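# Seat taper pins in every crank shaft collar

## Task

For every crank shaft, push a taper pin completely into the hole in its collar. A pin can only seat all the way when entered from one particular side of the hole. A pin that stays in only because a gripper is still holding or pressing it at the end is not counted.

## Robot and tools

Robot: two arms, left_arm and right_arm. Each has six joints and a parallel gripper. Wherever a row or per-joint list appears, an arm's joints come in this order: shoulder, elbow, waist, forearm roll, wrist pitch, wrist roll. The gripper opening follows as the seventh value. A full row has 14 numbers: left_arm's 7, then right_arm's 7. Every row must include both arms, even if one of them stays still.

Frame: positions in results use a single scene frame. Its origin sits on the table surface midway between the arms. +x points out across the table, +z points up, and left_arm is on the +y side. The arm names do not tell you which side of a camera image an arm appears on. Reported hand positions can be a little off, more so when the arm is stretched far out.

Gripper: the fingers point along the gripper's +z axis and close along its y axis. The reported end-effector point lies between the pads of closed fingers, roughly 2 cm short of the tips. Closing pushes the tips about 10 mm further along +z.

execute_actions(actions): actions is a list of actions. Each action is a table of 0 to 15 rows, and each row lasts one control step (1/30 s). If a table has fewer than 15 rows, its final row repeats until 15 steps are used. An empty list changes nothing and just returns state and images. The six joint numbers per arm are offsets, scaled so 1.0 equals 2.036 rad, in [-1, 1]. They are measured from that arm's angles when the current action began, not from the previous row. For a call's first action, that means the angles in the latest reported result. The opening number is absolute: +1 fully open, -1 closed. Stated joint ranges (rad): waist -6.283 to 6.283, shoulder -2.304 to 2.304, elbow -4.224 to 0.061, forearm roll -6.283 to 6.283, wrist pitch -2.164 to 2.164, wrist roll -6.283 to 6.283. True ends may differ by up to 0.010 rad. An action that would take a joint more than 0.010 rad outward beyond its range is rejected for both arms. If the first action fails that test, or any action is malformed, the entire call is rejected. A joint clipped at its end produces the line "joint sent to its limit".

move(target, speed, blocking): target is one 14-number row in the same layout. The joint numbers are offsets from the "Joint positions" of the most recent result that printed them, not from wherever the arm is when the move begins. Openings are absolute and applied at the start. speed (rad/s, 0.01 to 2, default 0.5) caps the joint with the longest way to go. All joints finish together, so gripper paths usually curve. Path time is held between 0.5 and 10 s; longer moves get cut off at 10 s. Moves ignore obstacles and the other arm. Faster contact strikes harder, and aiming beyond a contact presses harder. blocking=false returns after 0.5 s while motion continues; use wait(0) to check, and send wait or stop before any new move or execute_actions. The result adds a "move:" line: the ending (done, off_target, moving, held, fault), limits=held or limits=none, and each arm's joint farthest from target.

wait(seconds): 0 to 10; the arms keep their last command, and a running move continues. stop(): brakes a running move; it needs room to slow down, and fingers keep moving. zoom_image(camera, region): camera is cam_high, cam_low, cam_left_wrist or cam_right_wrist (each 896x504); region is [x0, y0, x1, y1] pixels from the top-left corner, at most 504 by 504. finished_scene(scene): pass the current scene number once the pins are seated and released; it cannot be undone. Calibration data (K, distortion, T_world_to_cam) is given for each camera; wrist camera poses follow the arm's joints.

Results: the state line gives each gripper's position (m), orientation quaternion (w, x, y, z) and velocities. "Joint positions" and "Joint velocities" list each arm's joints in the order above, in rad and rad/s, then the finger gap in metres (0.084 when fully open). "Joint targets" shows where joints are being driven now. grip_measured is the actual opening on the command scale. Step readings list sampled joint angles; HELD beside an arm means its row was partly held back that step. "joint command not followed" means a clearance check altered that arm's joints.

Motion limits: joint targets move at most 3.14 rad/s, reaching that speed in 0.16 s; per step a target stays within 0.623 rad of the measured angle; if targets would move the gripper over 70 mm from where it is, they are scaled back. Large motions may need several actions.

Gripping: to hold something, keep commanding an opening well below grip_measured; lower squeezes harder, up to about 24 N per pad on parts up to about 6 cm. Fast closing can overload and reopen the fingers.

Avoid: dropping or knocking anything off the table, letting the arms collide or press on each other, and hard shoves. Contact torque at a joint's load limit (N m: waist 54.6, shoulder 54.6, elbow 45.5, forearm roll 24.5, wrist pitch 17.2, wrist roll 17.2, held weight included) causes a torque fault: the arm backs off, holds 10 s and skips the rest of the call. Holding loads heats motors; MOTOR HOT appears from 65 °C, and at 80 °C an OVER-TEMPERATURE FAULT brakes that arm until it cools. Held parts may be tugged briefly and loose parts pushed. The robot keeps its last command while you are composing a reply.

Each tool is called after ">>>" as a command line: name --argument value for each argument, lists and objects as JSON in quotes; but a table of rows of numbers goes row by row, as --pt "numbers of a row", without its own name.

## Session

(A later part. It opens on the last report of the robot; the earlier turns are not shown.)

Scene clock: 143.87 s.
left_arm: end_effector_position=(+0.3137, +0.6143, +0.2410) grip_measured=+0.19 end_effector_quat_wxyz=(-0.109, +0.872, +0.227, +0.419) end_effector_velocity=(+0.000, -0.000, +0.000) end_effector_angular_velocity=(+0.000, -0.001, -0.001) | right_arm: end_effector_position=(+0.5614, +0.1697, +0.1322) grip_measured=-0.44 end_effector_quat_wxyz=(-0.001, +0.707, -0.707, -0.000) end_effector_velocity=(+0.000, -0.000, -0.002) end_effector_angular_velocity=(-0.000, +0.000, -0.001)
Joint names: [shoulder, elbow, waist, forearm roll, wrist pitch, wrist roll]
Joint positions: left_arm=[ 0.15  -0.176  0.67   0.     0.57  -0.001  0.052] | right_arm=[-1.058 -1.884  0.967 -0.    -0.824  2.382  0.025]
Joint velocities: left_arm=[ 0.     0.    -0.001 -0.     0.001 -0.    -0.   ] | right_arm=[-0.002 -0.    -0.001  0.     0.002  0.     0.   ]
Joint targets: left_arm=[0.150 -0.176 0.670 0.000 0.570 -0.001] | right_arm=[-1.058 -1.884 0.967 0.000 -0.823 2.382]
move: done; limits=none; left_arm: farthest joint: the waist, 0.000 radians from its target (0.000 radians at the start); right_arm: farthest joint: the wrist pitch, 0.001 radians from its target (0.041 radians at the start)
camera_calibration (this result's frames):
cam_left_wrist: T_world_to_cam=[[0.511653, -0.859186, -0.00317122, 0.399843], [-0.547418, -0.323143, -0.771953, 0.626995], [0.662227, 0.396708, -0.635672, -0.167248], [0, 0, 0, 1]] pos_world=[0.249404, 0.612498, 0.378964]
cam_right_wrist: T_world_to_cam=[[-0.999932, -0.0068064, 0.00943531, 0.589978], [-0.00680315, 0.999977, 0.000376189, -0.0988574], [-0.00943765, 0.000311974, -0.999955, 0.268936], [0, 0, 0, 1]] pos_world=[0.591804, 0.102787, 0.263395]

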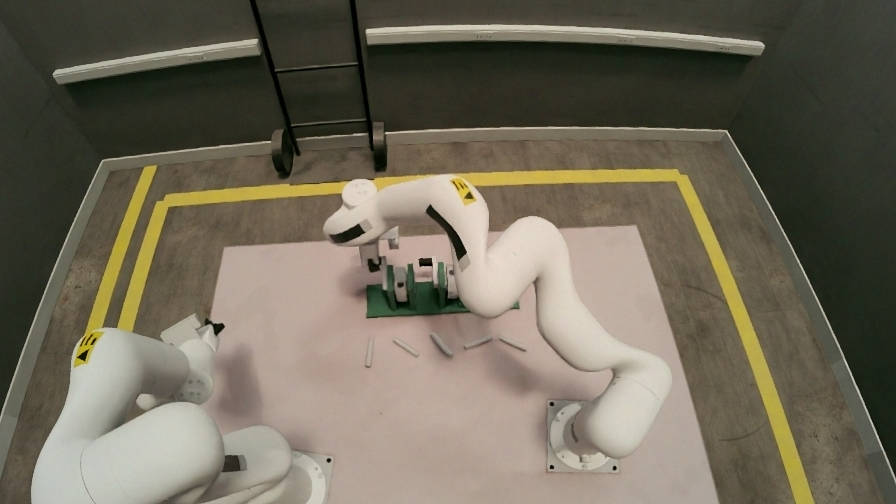

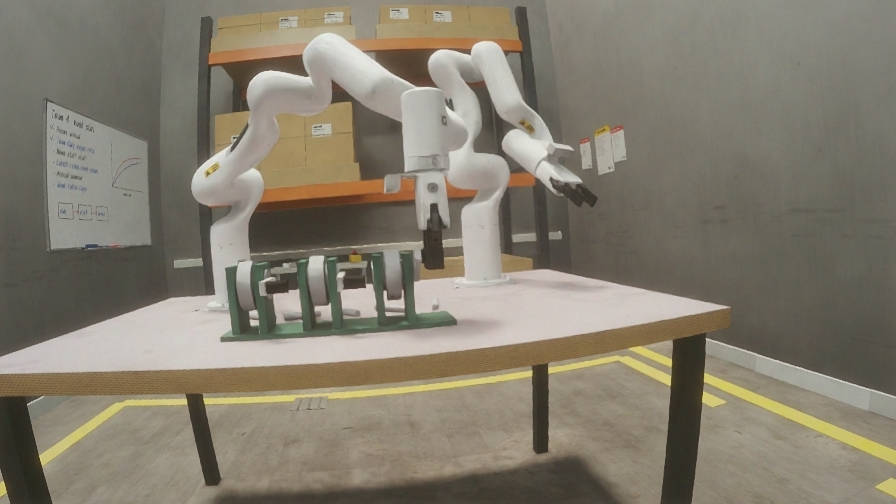

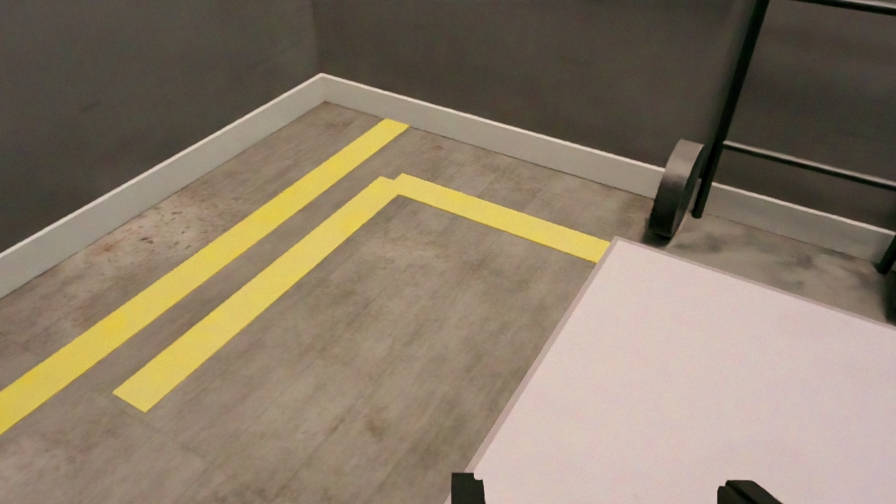

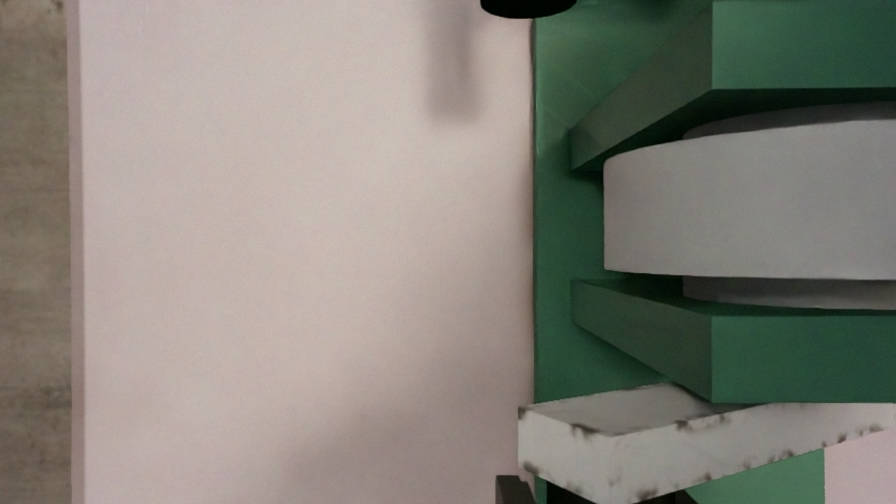

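>>> move --target '[0,0,0,0,0,0,0.2,-0.0325,-0.017,-0.004,0,0.0155,-0.004,-0.6]' --speed 0.08

>>> move --target '[0,0,0,0,0,0,0.2,0,0,0,0,0,0,0.2]'

>>> move --target '[0,0,0,0,0,0,0.2,0.12,0,0,0,-0.12,0,0.2]' --speed 0.3

Scene clock: 175.93 s.
left_arm: end_effector_position=(+0.3137, +0.6143, +0.2410) grip_measured=+0.19 end_effector_quat_wxyz=(-0.109, +0.872, +0.227, +0.419) end_effector_velocity=(-0.000, +0.000, +0.000) end_effector_angular_velocity=(-0.000, +0.001, +0.001) | right_arm: end_effector_position=(+0.5701, +0.1699, +0.0961) grip_measured=-0.47 end_effector_quat_wxyz=(-0.001, +0.707, -0.707, -0.000) end_effector_velocity=(+0.000, -0.000, +0.001) end_effector_angular_velocity=(-0.001, -0.000, +0.001)
Joint names: [shoulder, elbow, waist, forearm roll, wrist pitch, wrist roll]
Joint positions: left_arm=[ 0.15  -0.176  0.67   0.     0.57  -0.001  0.052] | right_arm=[-1.125 -1.919  0.959  0.    -0.791  2.374  0.024]
Joint velocities: left_arm=[ 0.001 -0.     0.001  0.    -0.001  0.     0.   ] | right_arm=[ 0.001 -0.    -0.    -0.001 -0.001 -0.001 -0.   ]
Joint targets: left_arm=[0.150 -0.176 0.670 0.000 0.570 -0.001] | right_arm=[-1.124 -1.919 0.959 -0.000 -0.792 2.374]
move: done; limits=none; left_arm: farthest joint: the waist, 0.000 radians from its target (0.000 radians at the start); right_arm: farthest joint: the shoulder, 0.001 radians from its target (0.066 radians at the start)
camera_calibration (this result's frames):
cam_left_wrist: T_world_to_cam=[[0.511653, -0.859186, -0.00317115, 0.399843], [-0.547418, -0.323143, -0.771953, 0.626995], [0.662227, 0.396708, -0.635671, -0.167249], [0, 0, 0, 1]] pos_world=[0.249404, 0.612498, 0.378964]
cam_right_wrist: T_world_to_cam=[[-0.999936, -0.00674692, 0.00904907, 0.599057], [-0.00673981, 0.999977, 0.000816466, -0.0990568], [-0.00905437, 0.000755425, -0.999959, 0.232602], [0, 0, 0, 1]] pos_world=[0.600458, 0.102921, 0.227252]

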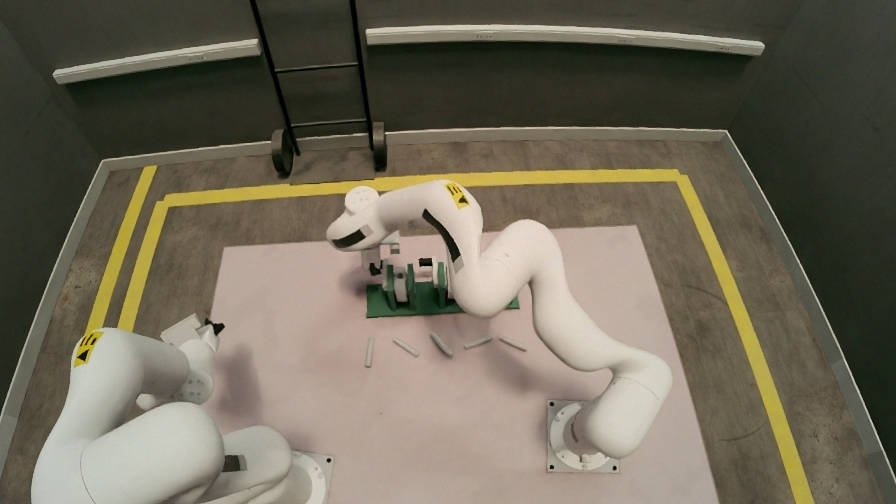

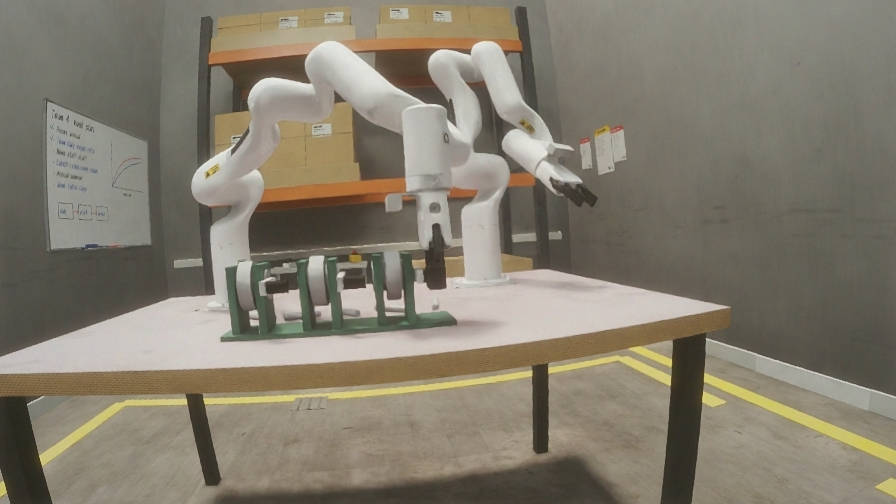

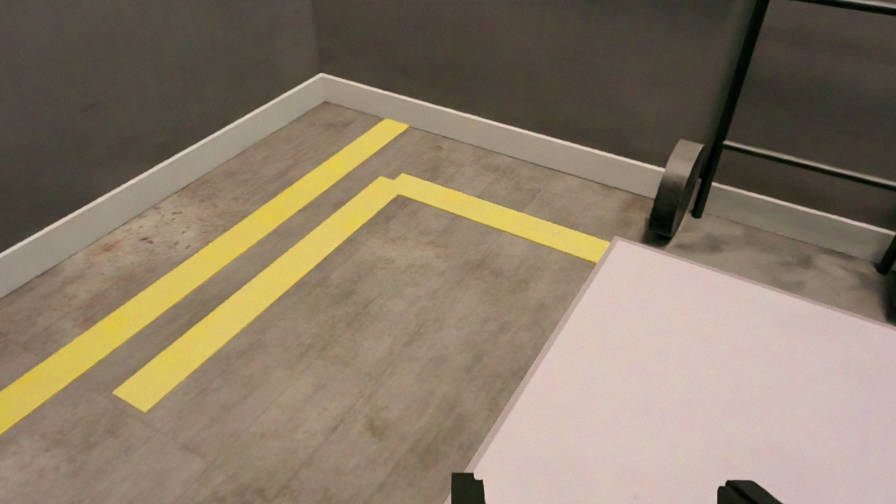

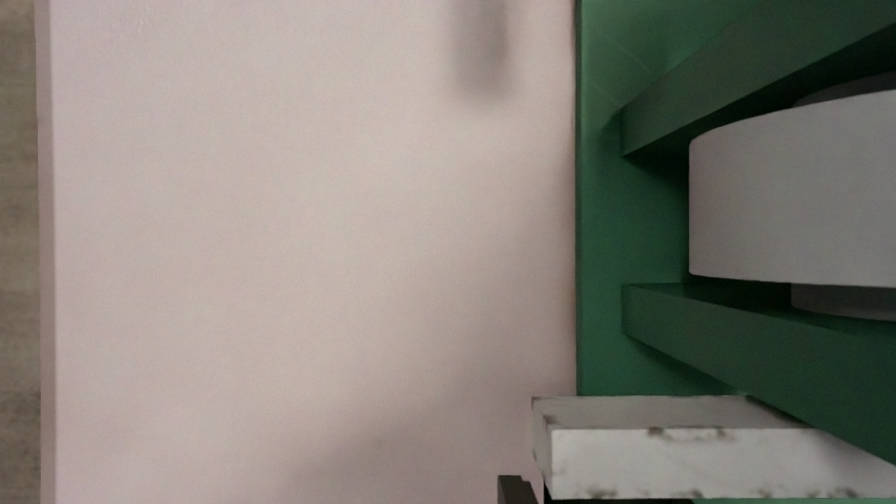

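Scene clock: 176.47 s.
left_arm: end_effector_position=(+0.3137, +0.6143, +0.2410) grip_measured=+0.19 end_effector_quat_wxyz=(-0.109, +0.872, +0.227, +0.419) end_effector_velocity=(-0.000, +0.000, -0.000) end_effector_angular_velocity=(-0.000, +0.001, -0.000) | right_arm: end_effector_position=(+0.5699, +0.1699, +0.0960) grip_measured=+0.19 end_effector_quat_wxyz=(-0.001, +0.707, -0.707, -0.000) end_effector_velocity=(+0.002, -0.001, +0.001) end_effector_angular_velocity=(+0.001, -0.002, -0.001)
Joint names: [shoulder, elbow, waist, forearm roll, wrist pitch, wrist roll]
Joint positions: left_arm=[ 0.15  -0.176  0.67   0.     0.57  -0.001  0.052] | right_arm=[-1.125 -1.918  0.959  0.    -0.791  2.374  0.052]
Joint velocities: left_arm=[-0.    -0.     0.     0.001 -0.     0.    -0.   ] | right_arm=[ 0.    -0.001 -0.002 -0.001  0.001 -0.     0.   ]
Joint targets: left_arm=[0.150 -0.176 0.670 0.000 0.570 -0.001] | right_arm=[-1.125 -1.919 0.959 0.000 -0.791 2.374]
move: done; limits=none; left_arm: farthest joint: the waist, 0.000 radians from its target (0.000 radians at the start); right_arm: farthest joint: the elbow, 0.001 radians from its target (0.000 radians at the start)
camera_calibration (this result's frames):
cam_left_wrist: T_world_to_cam=[[0.511653, -0.859186, -0.00317101, 0.399843], [-0.547418, -0.323143, -0.771953, 0.626995], [0.662227, 0.396708, -0.635672, -0.167248], [0, 0, 0, 1]] pos_world=[0.249404, 0.612498, 0.378964]
cam_right_wrist: T_world_to_cam=[[-0.999932, -0.00682471, 0.0094773, 0.598819], [-0.0068203, 0.999977, 0.000497426, -0.0989702], [-0.00948048, 0.000432754, -0.999955, 0.232829], [0, 0, 0, 1]] pos_world=[0.60031, 0.102954, 0.227192]

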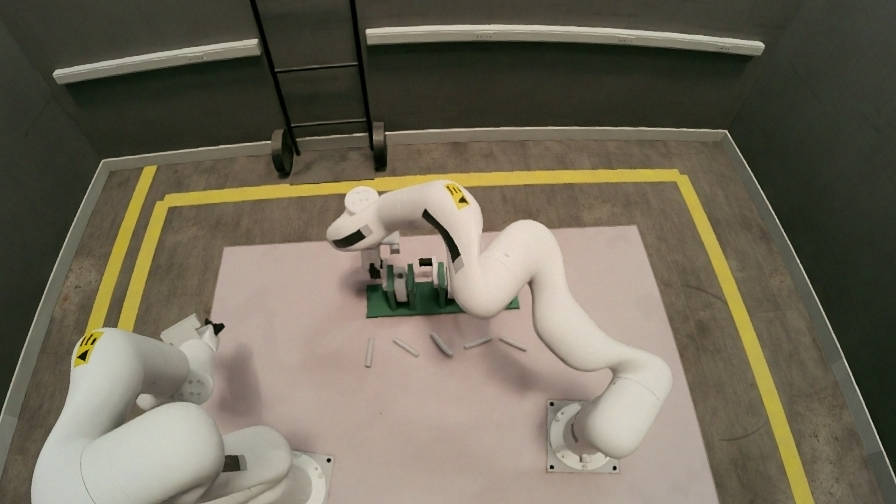

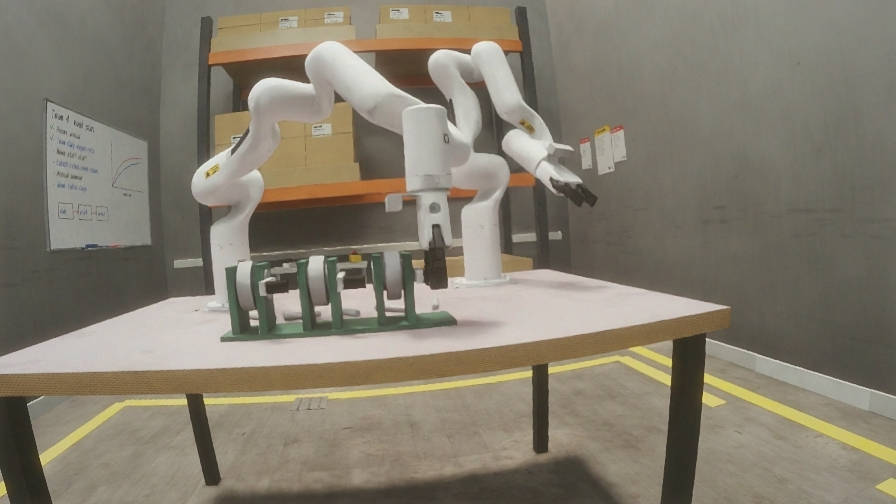

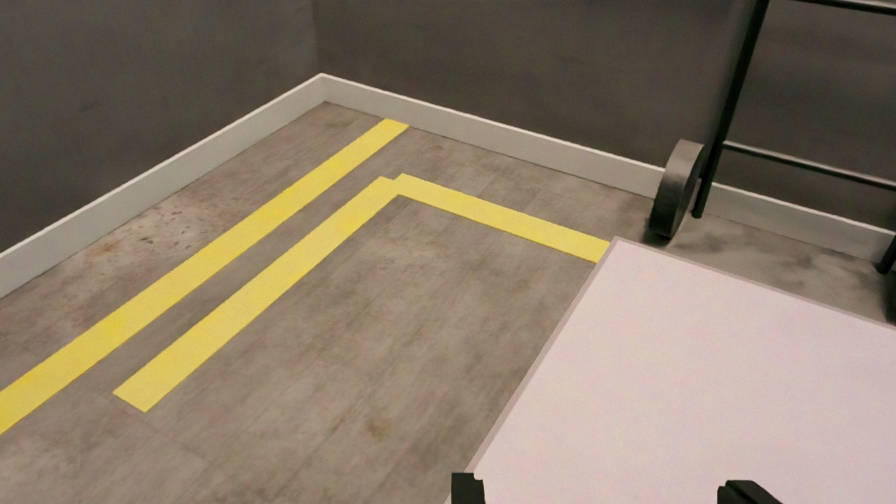

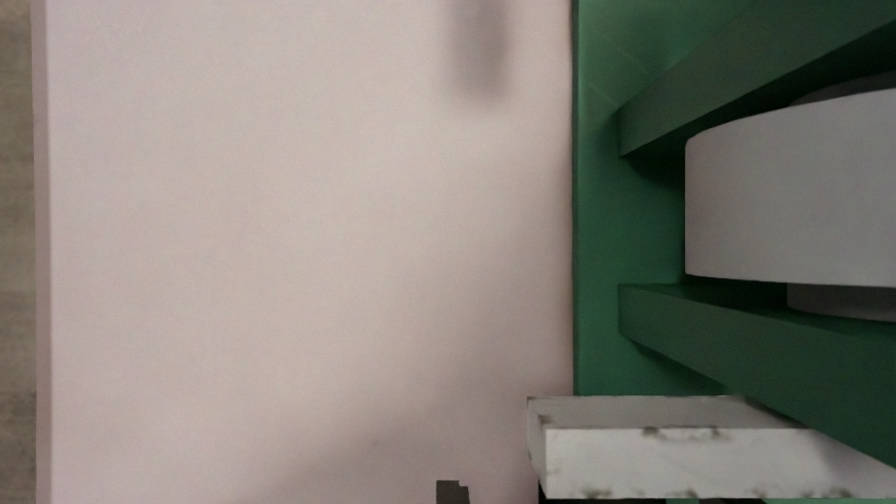

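Scene clock: 177.67 s.
left_arm: end_effector_position=(+0.3137, +0.6143, +0.2410) grip_measured=+0.19 end_effector_quat_wxyz=(-0.109, +0.872, +0.227, +0.419) end_effector_velocity=(-0.000, +0.000, -0.000) end_effector_angular_velocity=(+0.000, +0.001, -0.000) | right_arm: end_effector_position=(+0.5580, +0.1576, +0.2799) grip_measured=+0.19 end_effector_quat_wxyz=(-0.001, +0.707, -0.707, -0.000) end_effector_velocity=(+0.001, +0.001, +0.006) end_effector_angular_velocity=(+0.006, -0.006, +0.001)
Joint names: [shoulder, elbow, waist, forearm roll, wrist pitch, wrist roll]
Joint positions: left_arm=[ 0.15  -0.176  0.67   0.     0.57  -0.001  0.052] | right_arm=[-0.881 -1.918  0.959  0.    -1.036  2.374  0.052]
Joint velocities: left_arm=[-0.001  0.     0.001  0.001  0.    -0.    -0.   ] | right_arm=[ 0.006 -0.004  0.001 -0.    -0.001 -0.     0.   ]
Joint targets: left_arm=[0.150 -0.176 0.670 0.000 0.570 -0.001] | right_arm=[-0.880 -1.918 0.959 0.000 -1.036 2.374]
move: done; limits=none; left_arm: farthest joint: the waist, 0.000 radians from its target (0.000 radians at the start); right_arm: farthest joint: the waist, 0.000 radians from its target (0.000 radians at the start)
camera_calibration (this result's frames):
cam_left_wrist: T_world_to_cam=[[0.511653, -0.859186, -0.00317106, 0.399843], [-0.547419, -0.323143, -0.771953, 0.626995], [0.662227, 0.396708, -0.635672, -0.167248], [0, 0, 0, 1]] pos_world=[0.249404, 0.612498, 0.378963]
cam_right_wrist: T_world_to_cam=[[-0.999923, -0.00684523, 0.0103064, 0.58487], [-0.00684919, 0.999976, -0.000349006, -0.0865858], [-0.0103038, -0.00041957, -0.999947, 0.417174], [0, 0, 0, 1]] pos_world=[0.58853, 0.0907623, 0.411093]

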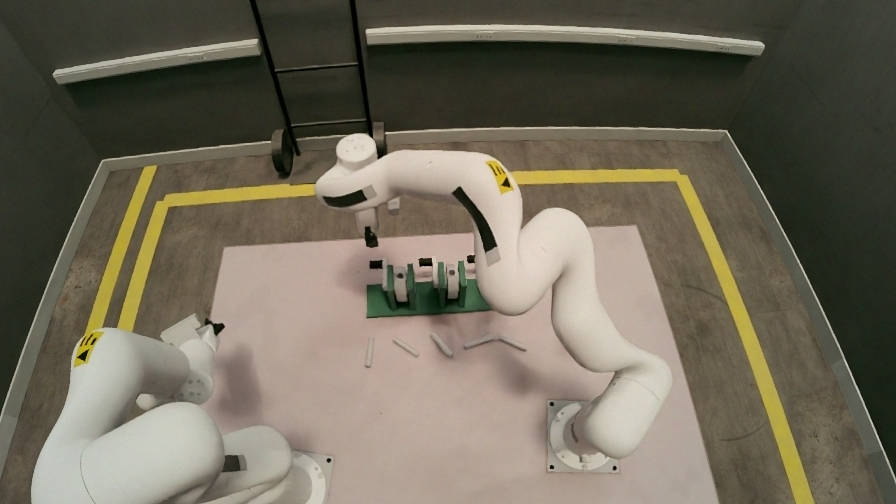

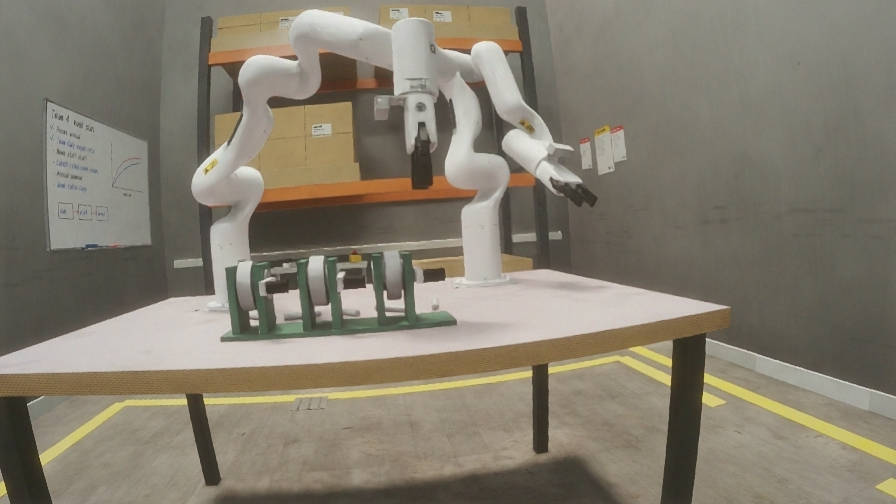

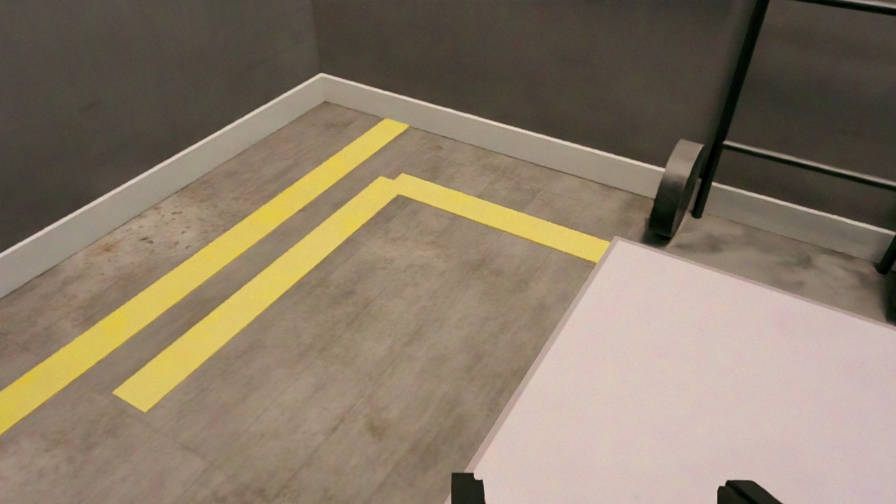

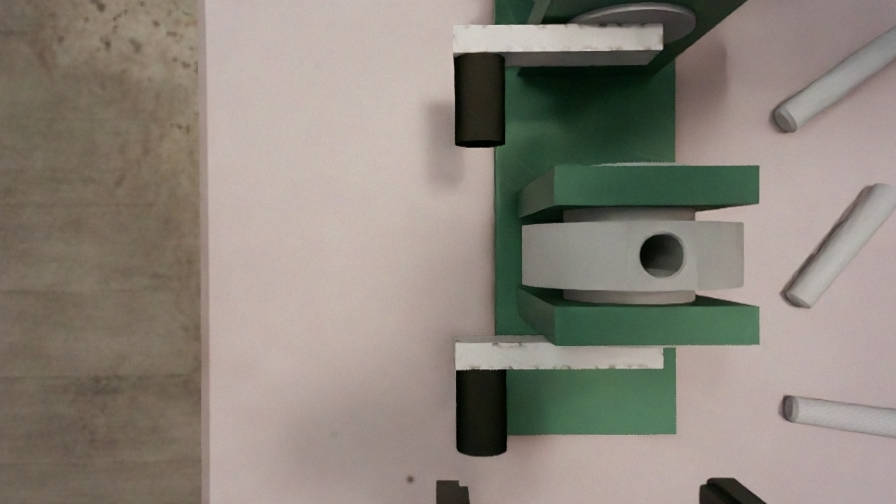

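>>> move --target '[0,0,0,0,0,0,0.2,0.377,0.648,0.0545,0,0.271,-0.718,0.1]' --speed 0.8

>>> zoom_image --camera "cam_right_wrist" --region '[392,100,896,400]'

>>> zoom_image --camera "cam_right_wrist" --region '[0,100,504,400]'

Scene clock: 196.23 s.
left_arm: end_effector_position=(+0.3137, +0.6143, +0.2410) grip_measured=+0.19 end_effector_quat_wxyz=(-0.109, +0.872, +0.227, +0.419) end_effector_velocity=(+0.000, -0.000, -0.000) end_effector_angular_velocity=(+0.000, -0.000, -0.001) | right_arm: end_effector_position=(+0.2707, -0.0797, +0.2001) grip_measured=+0.09 end_effector_quat_wxyz=(-0.001, +1.000, +0.001, +0.000) end_effector_velocity=(-0.002, -0.002, -0.001) end_effector_angular_velocity=(-0.004, +0.003, +0.002)
Joint names: [shoulder, elbow, waist, forearm roll, wrist pitch, wrist roll]
Joint positions: left_arm=[ 0.15  -0.176  0.67   0.     0.57  -0.001  0.052] | right_arm=[-0.114 -0.599  1.07   0.    -0.484  0.912  0.048]
Joint velocities: left_arm=[-0.001 -0.    -0.001 -0.     0.001  0.     0.   ] | right_arm=[ 0.001  0.005  0.001  0.    -0.001 -0.001  0.   ]
Joint targets: left_arm=[0.150 -0.176 0.670 0.000 0.570 -0.001] | right_arm=[-0.114 -0.599 1.070 0.000 -0.484 0.912]
move: done; limits=none; left_arm: farthest joint: the waist, 0.000 radians from its target (0.000 radians at the start); right_arm: farthest joint: the shoulder, 0.001 radians from its target (0.767 radians at the start)
camera_calibration (this result's frames):
cam_left_wrist: T_world_to_cam=[[0.511653, -0.859186, -0.00317105, 0.399843], [-0.547418, -0.323143, -0.771953, 0.626995], [0.662227, 0.396708, -0.635672, -0.167248], [0, 0, 0, 1]] pos_world=[0.249404, 0.612498, 0.378963]
cam_right_wrist: T_world_to_cam=[[0.00829269, -0.999917, 0.00986816, -0.0552195], [-0.999963, -0.00831426, -0.00214663, 0.33755], [0.0022285, -0.00985, -0.999949, 0.330216], [0, 0, 0, 1]] pos_world=[0.33726, -0.0491558, 0.331468]

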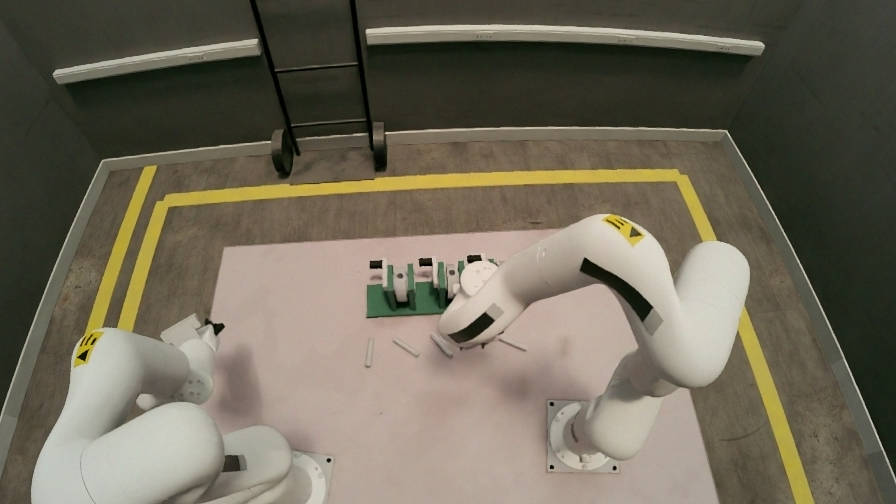

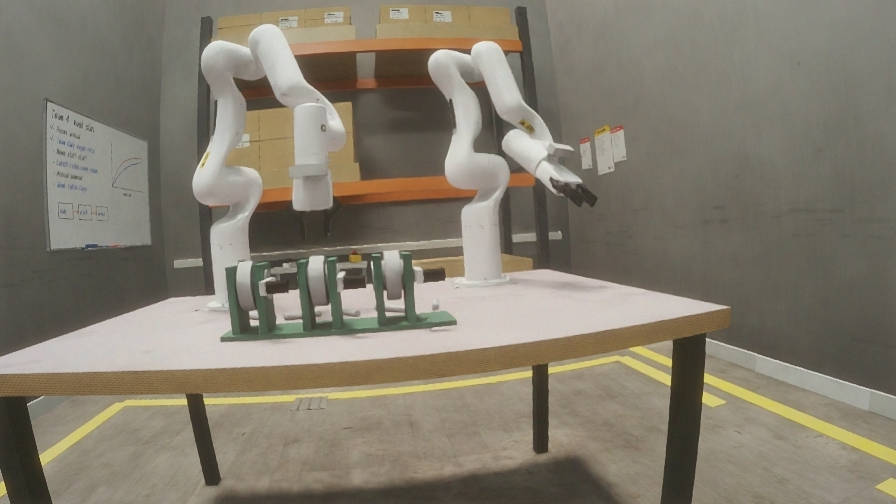

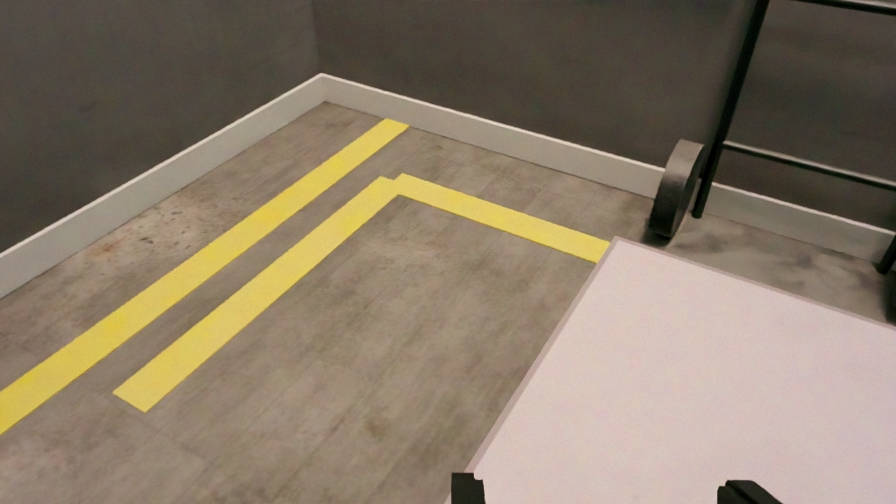

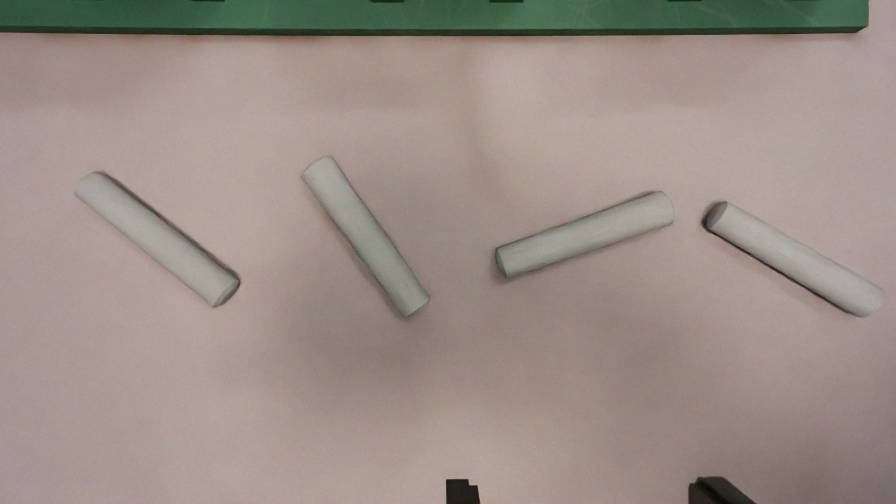

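Region (392, 100, 896, 400) of cam_right_wrist's 896x504 image, scaled by 1.000; it fills the top 300 rows of this view, and the rest is white.

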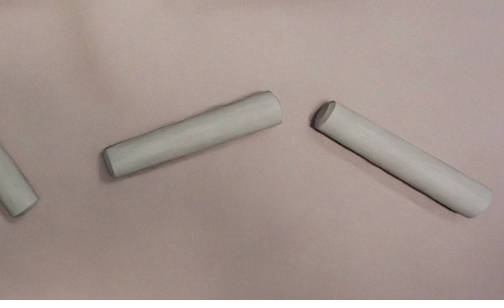

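Region (0, 100, 504, 400) of cam_right_wrist's 896x504 image, scaled by 1.000; it fills the top 300 rows of this view, and the rest is white.

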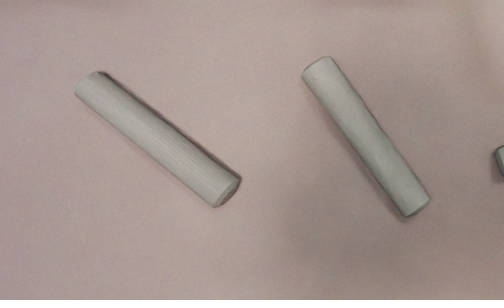

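>>> move --target '[0,0,0,0,0,0,0.2,-0.239,-0.1685,-0.023,0,0.07,-0.331,0.1]' --speed 0.6

>>> move --target '[0,0,0,0,0,0,0.2,-0.067,0,0,0,0.067,0,0.1]' --speed 0.15

Scene clock: 216.80 s.
left_arm: end_effector_position=(+0.3137, +0.6143, +0.2410) grip_measured=+0.19 end_effector_quat_wxyz=(-0.109, +0.872, +0.227, +0.419) end_effector_velocity=(-0.000, +0.000, +0.000) end_effector_angular_velocity=(+0.000, -0.000, +0.000) | right_arm: end_effector_position=(+0.3676, +0.0071, +0.0904) grip_measured=+0.09 end_effector_quat_wxyz=(-0.000, +0.951, +0.309, +0.000) end_effector_velocity=(-0.000, -0.000, -0.002) end_effector_angular_velocity=(-0.001, +0.001, +0.000)
Joint names: [shoulder, elbow, waist, forearm roll, wrist pitch, wrist roll]
Joint positions: left_arm=[ 0.15  -0.176  0.67   0.     0.57  -0.001  0.052] | right_arm=[-0.6   -0.942  1.023  0.    -0.341  0.239  0.048]
Joint velocities: left_arm=[ 0.  0.  0.  0.  0. -0.  0.] | right_arm=[-0.003 -0.     0.     0.     0.001 -0.    -0.   ]
Joint targets: left_arm=[0.150 -0.176 0.670 0.000 0.570 -0.001] | right_arm=[-0.601 -0.942 1.023 0.000 -0.341 0.238]
move: done; limits=none; left_arm: farthest joint: the waist, 0.000 radians from its target (0.000 radians at the start); right_arm: farthest joint: the waist, 0.000 radians from its target (0.046 radians at the start)
camera_calibration (this result's frames):
cam_left_wrist: T_world_to_cam=[[0.511653, -0.859186, -0.00317117, 0.399843], [-0.547418, -0.323143, -0.771953, 0.626995], [0.662227, 0.396708, -0.635672, -0.167248], [0, 0, 0, 1]] pos_world=[0.249404, 0.612498, 0.378964]
cam_right_wrist: T_world_to_cam=[[0.593286, -0.804918, 0.0108768, -0.184587], [-0.804951, -0.593338, -0.00198732, 0.367387], [0.00805326, -0.00757625, -0.999939, 0.218946], [0, 0, 0, 1]] pos_world=[0.403478, 0.0710655, 0.22167]

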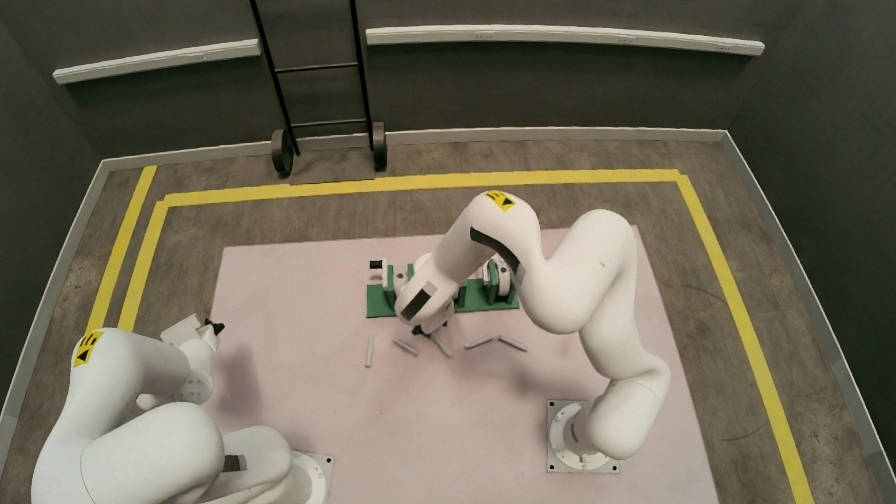

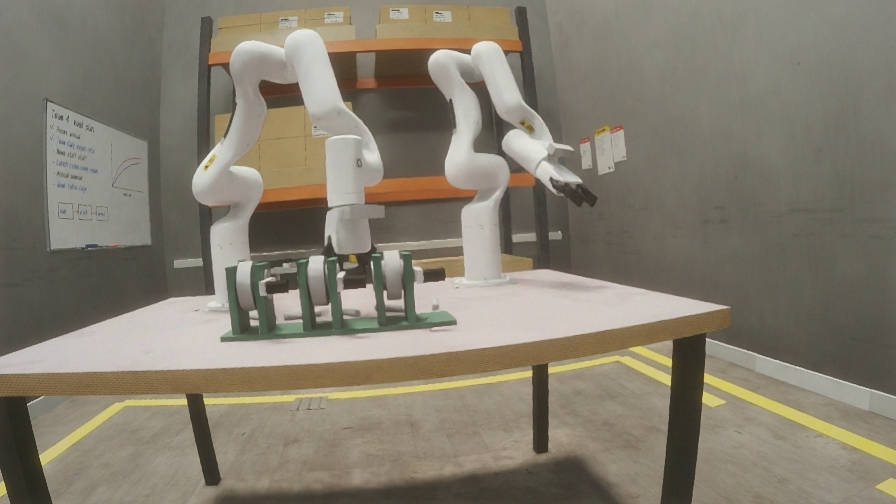

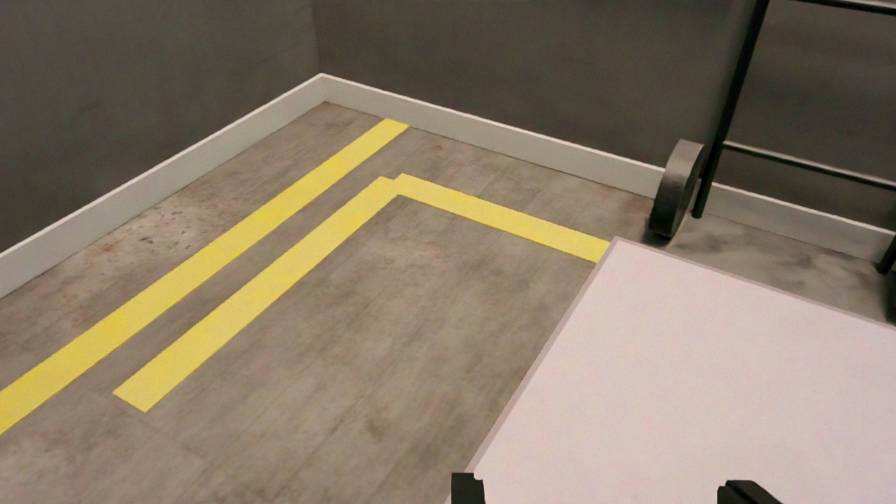

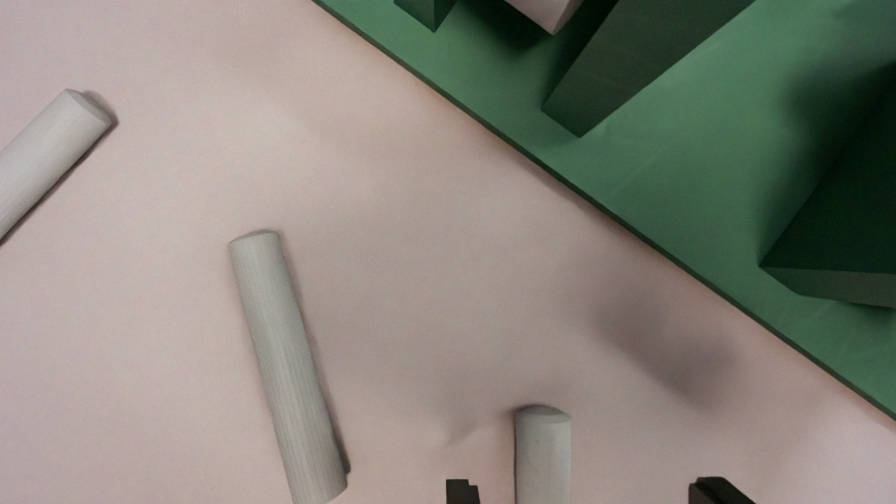

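Scene clock: 218.07 s.
left_arm: end_effector_position=(+0.3137, +0.6143, +0.2410) grip_measured=+0.19 end_effector_quat_wxyz=(-0.109, +0.872, +0.227, +0.419) end_effector_velocity=(-0.000, +0.000, -0.000) end_effector_angular_velocity=(-0.000, +0.001, +0.001) | right_arm: end_effector_position=(+0.3621, +0.0007, +0.0222) grip_measured=+0.09 end_effector_quat_wxyz=(-0.000, +0.951, +0.309, +0.000) end_effector_velocity=(-0.000, -0.001, -0.001) end_effector_angular_velocity=(-0.002, +0.002, -0.002)
Joint names: [shoulder, elbow, waist, forearm roll, wrist pitch, wrist roll]
Joint positions: left_arm=[ 0.15  -0.176  0.67   0.     0.57  -0.001  0.052] | right_arm=[-0.736 -0.942  1.023  0.    -0.205  0.239  0.048]
Joint velocities: left_arm=[-0.001 -0.     0.001 -0.     0.     0.    -0.   ] | right_arm=[-0.002  0.001 -0.002 -0.     0.     0.    -0.   ]
Joint targets: left_arm=[0.150 -0.176 0.670 0.000 0.570 -0.001] | right_arm=[-0.737 -0.942 1.023 0.000 -0.205 0.239]
move: done; limits=none; left_arm: farthest joint: the waist, 0.000 radians from its target (0.000 radians at the start); right_arm: farthest joint: the waist, 0.000 radians from its target (0.000 radians at the start)
camera_calibration (this result's frames):
cam_left_wrist: T_world_to_cam=[[0.511653, -0.859186, -0.00317118, 0.399843], [-0.547419, -0.323143, -0.771953, 0.626995], [0.662227, 0.396708, -0.635672, -0.167248], [0, 0, 0, 1]] pos_world=[0.249404, 0.612498, 0.378964]
cam_right_wrist: T_world_to_cam=[[0.593279, -0.804924, 0.0108052, -0.185789], [-0.804954, -0.593333, -0.00235011, 0.359005], [0.00830277, -0.00730345, -0.999939, 0.150697], [0, 0, 0, 1]] pos_world=[0.397957, 0.064564, 0.153539]

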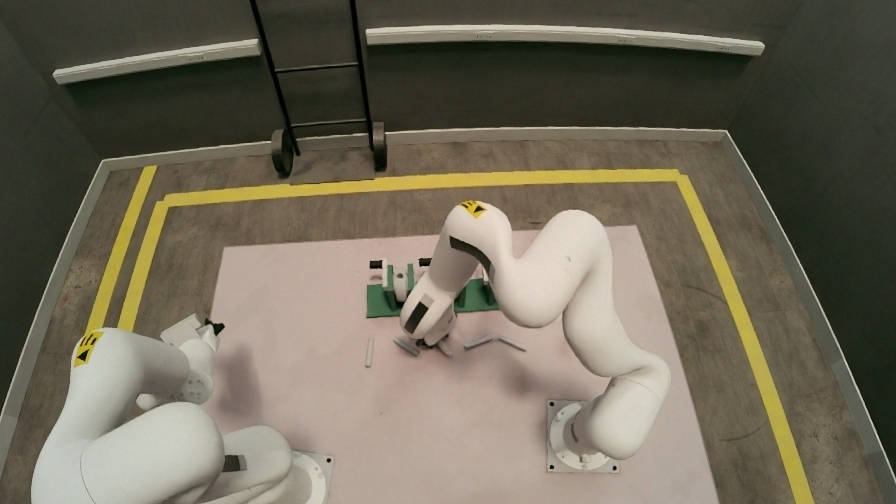

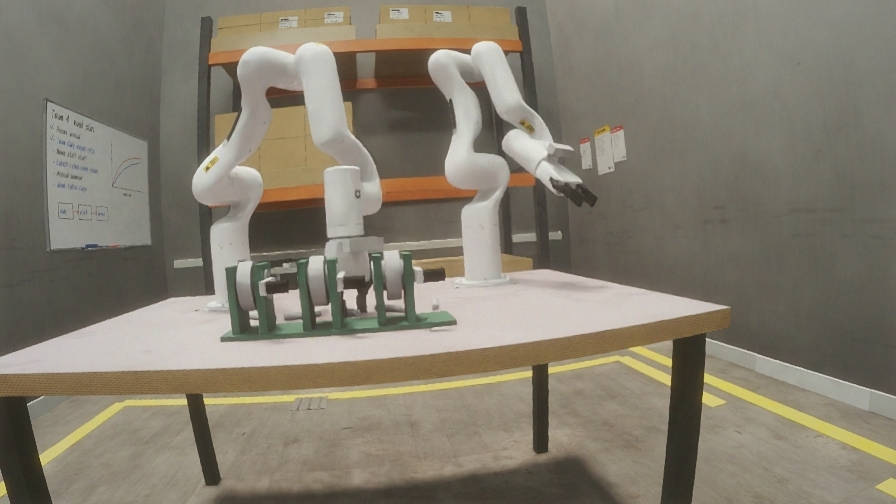

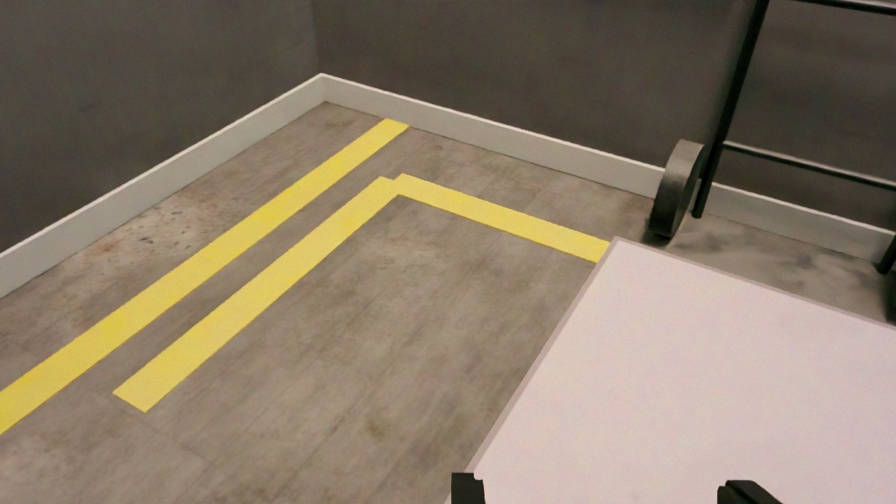

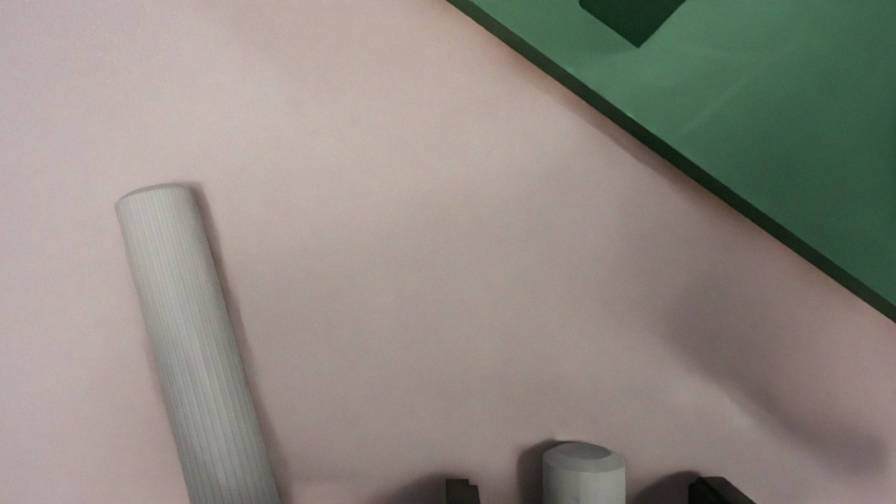

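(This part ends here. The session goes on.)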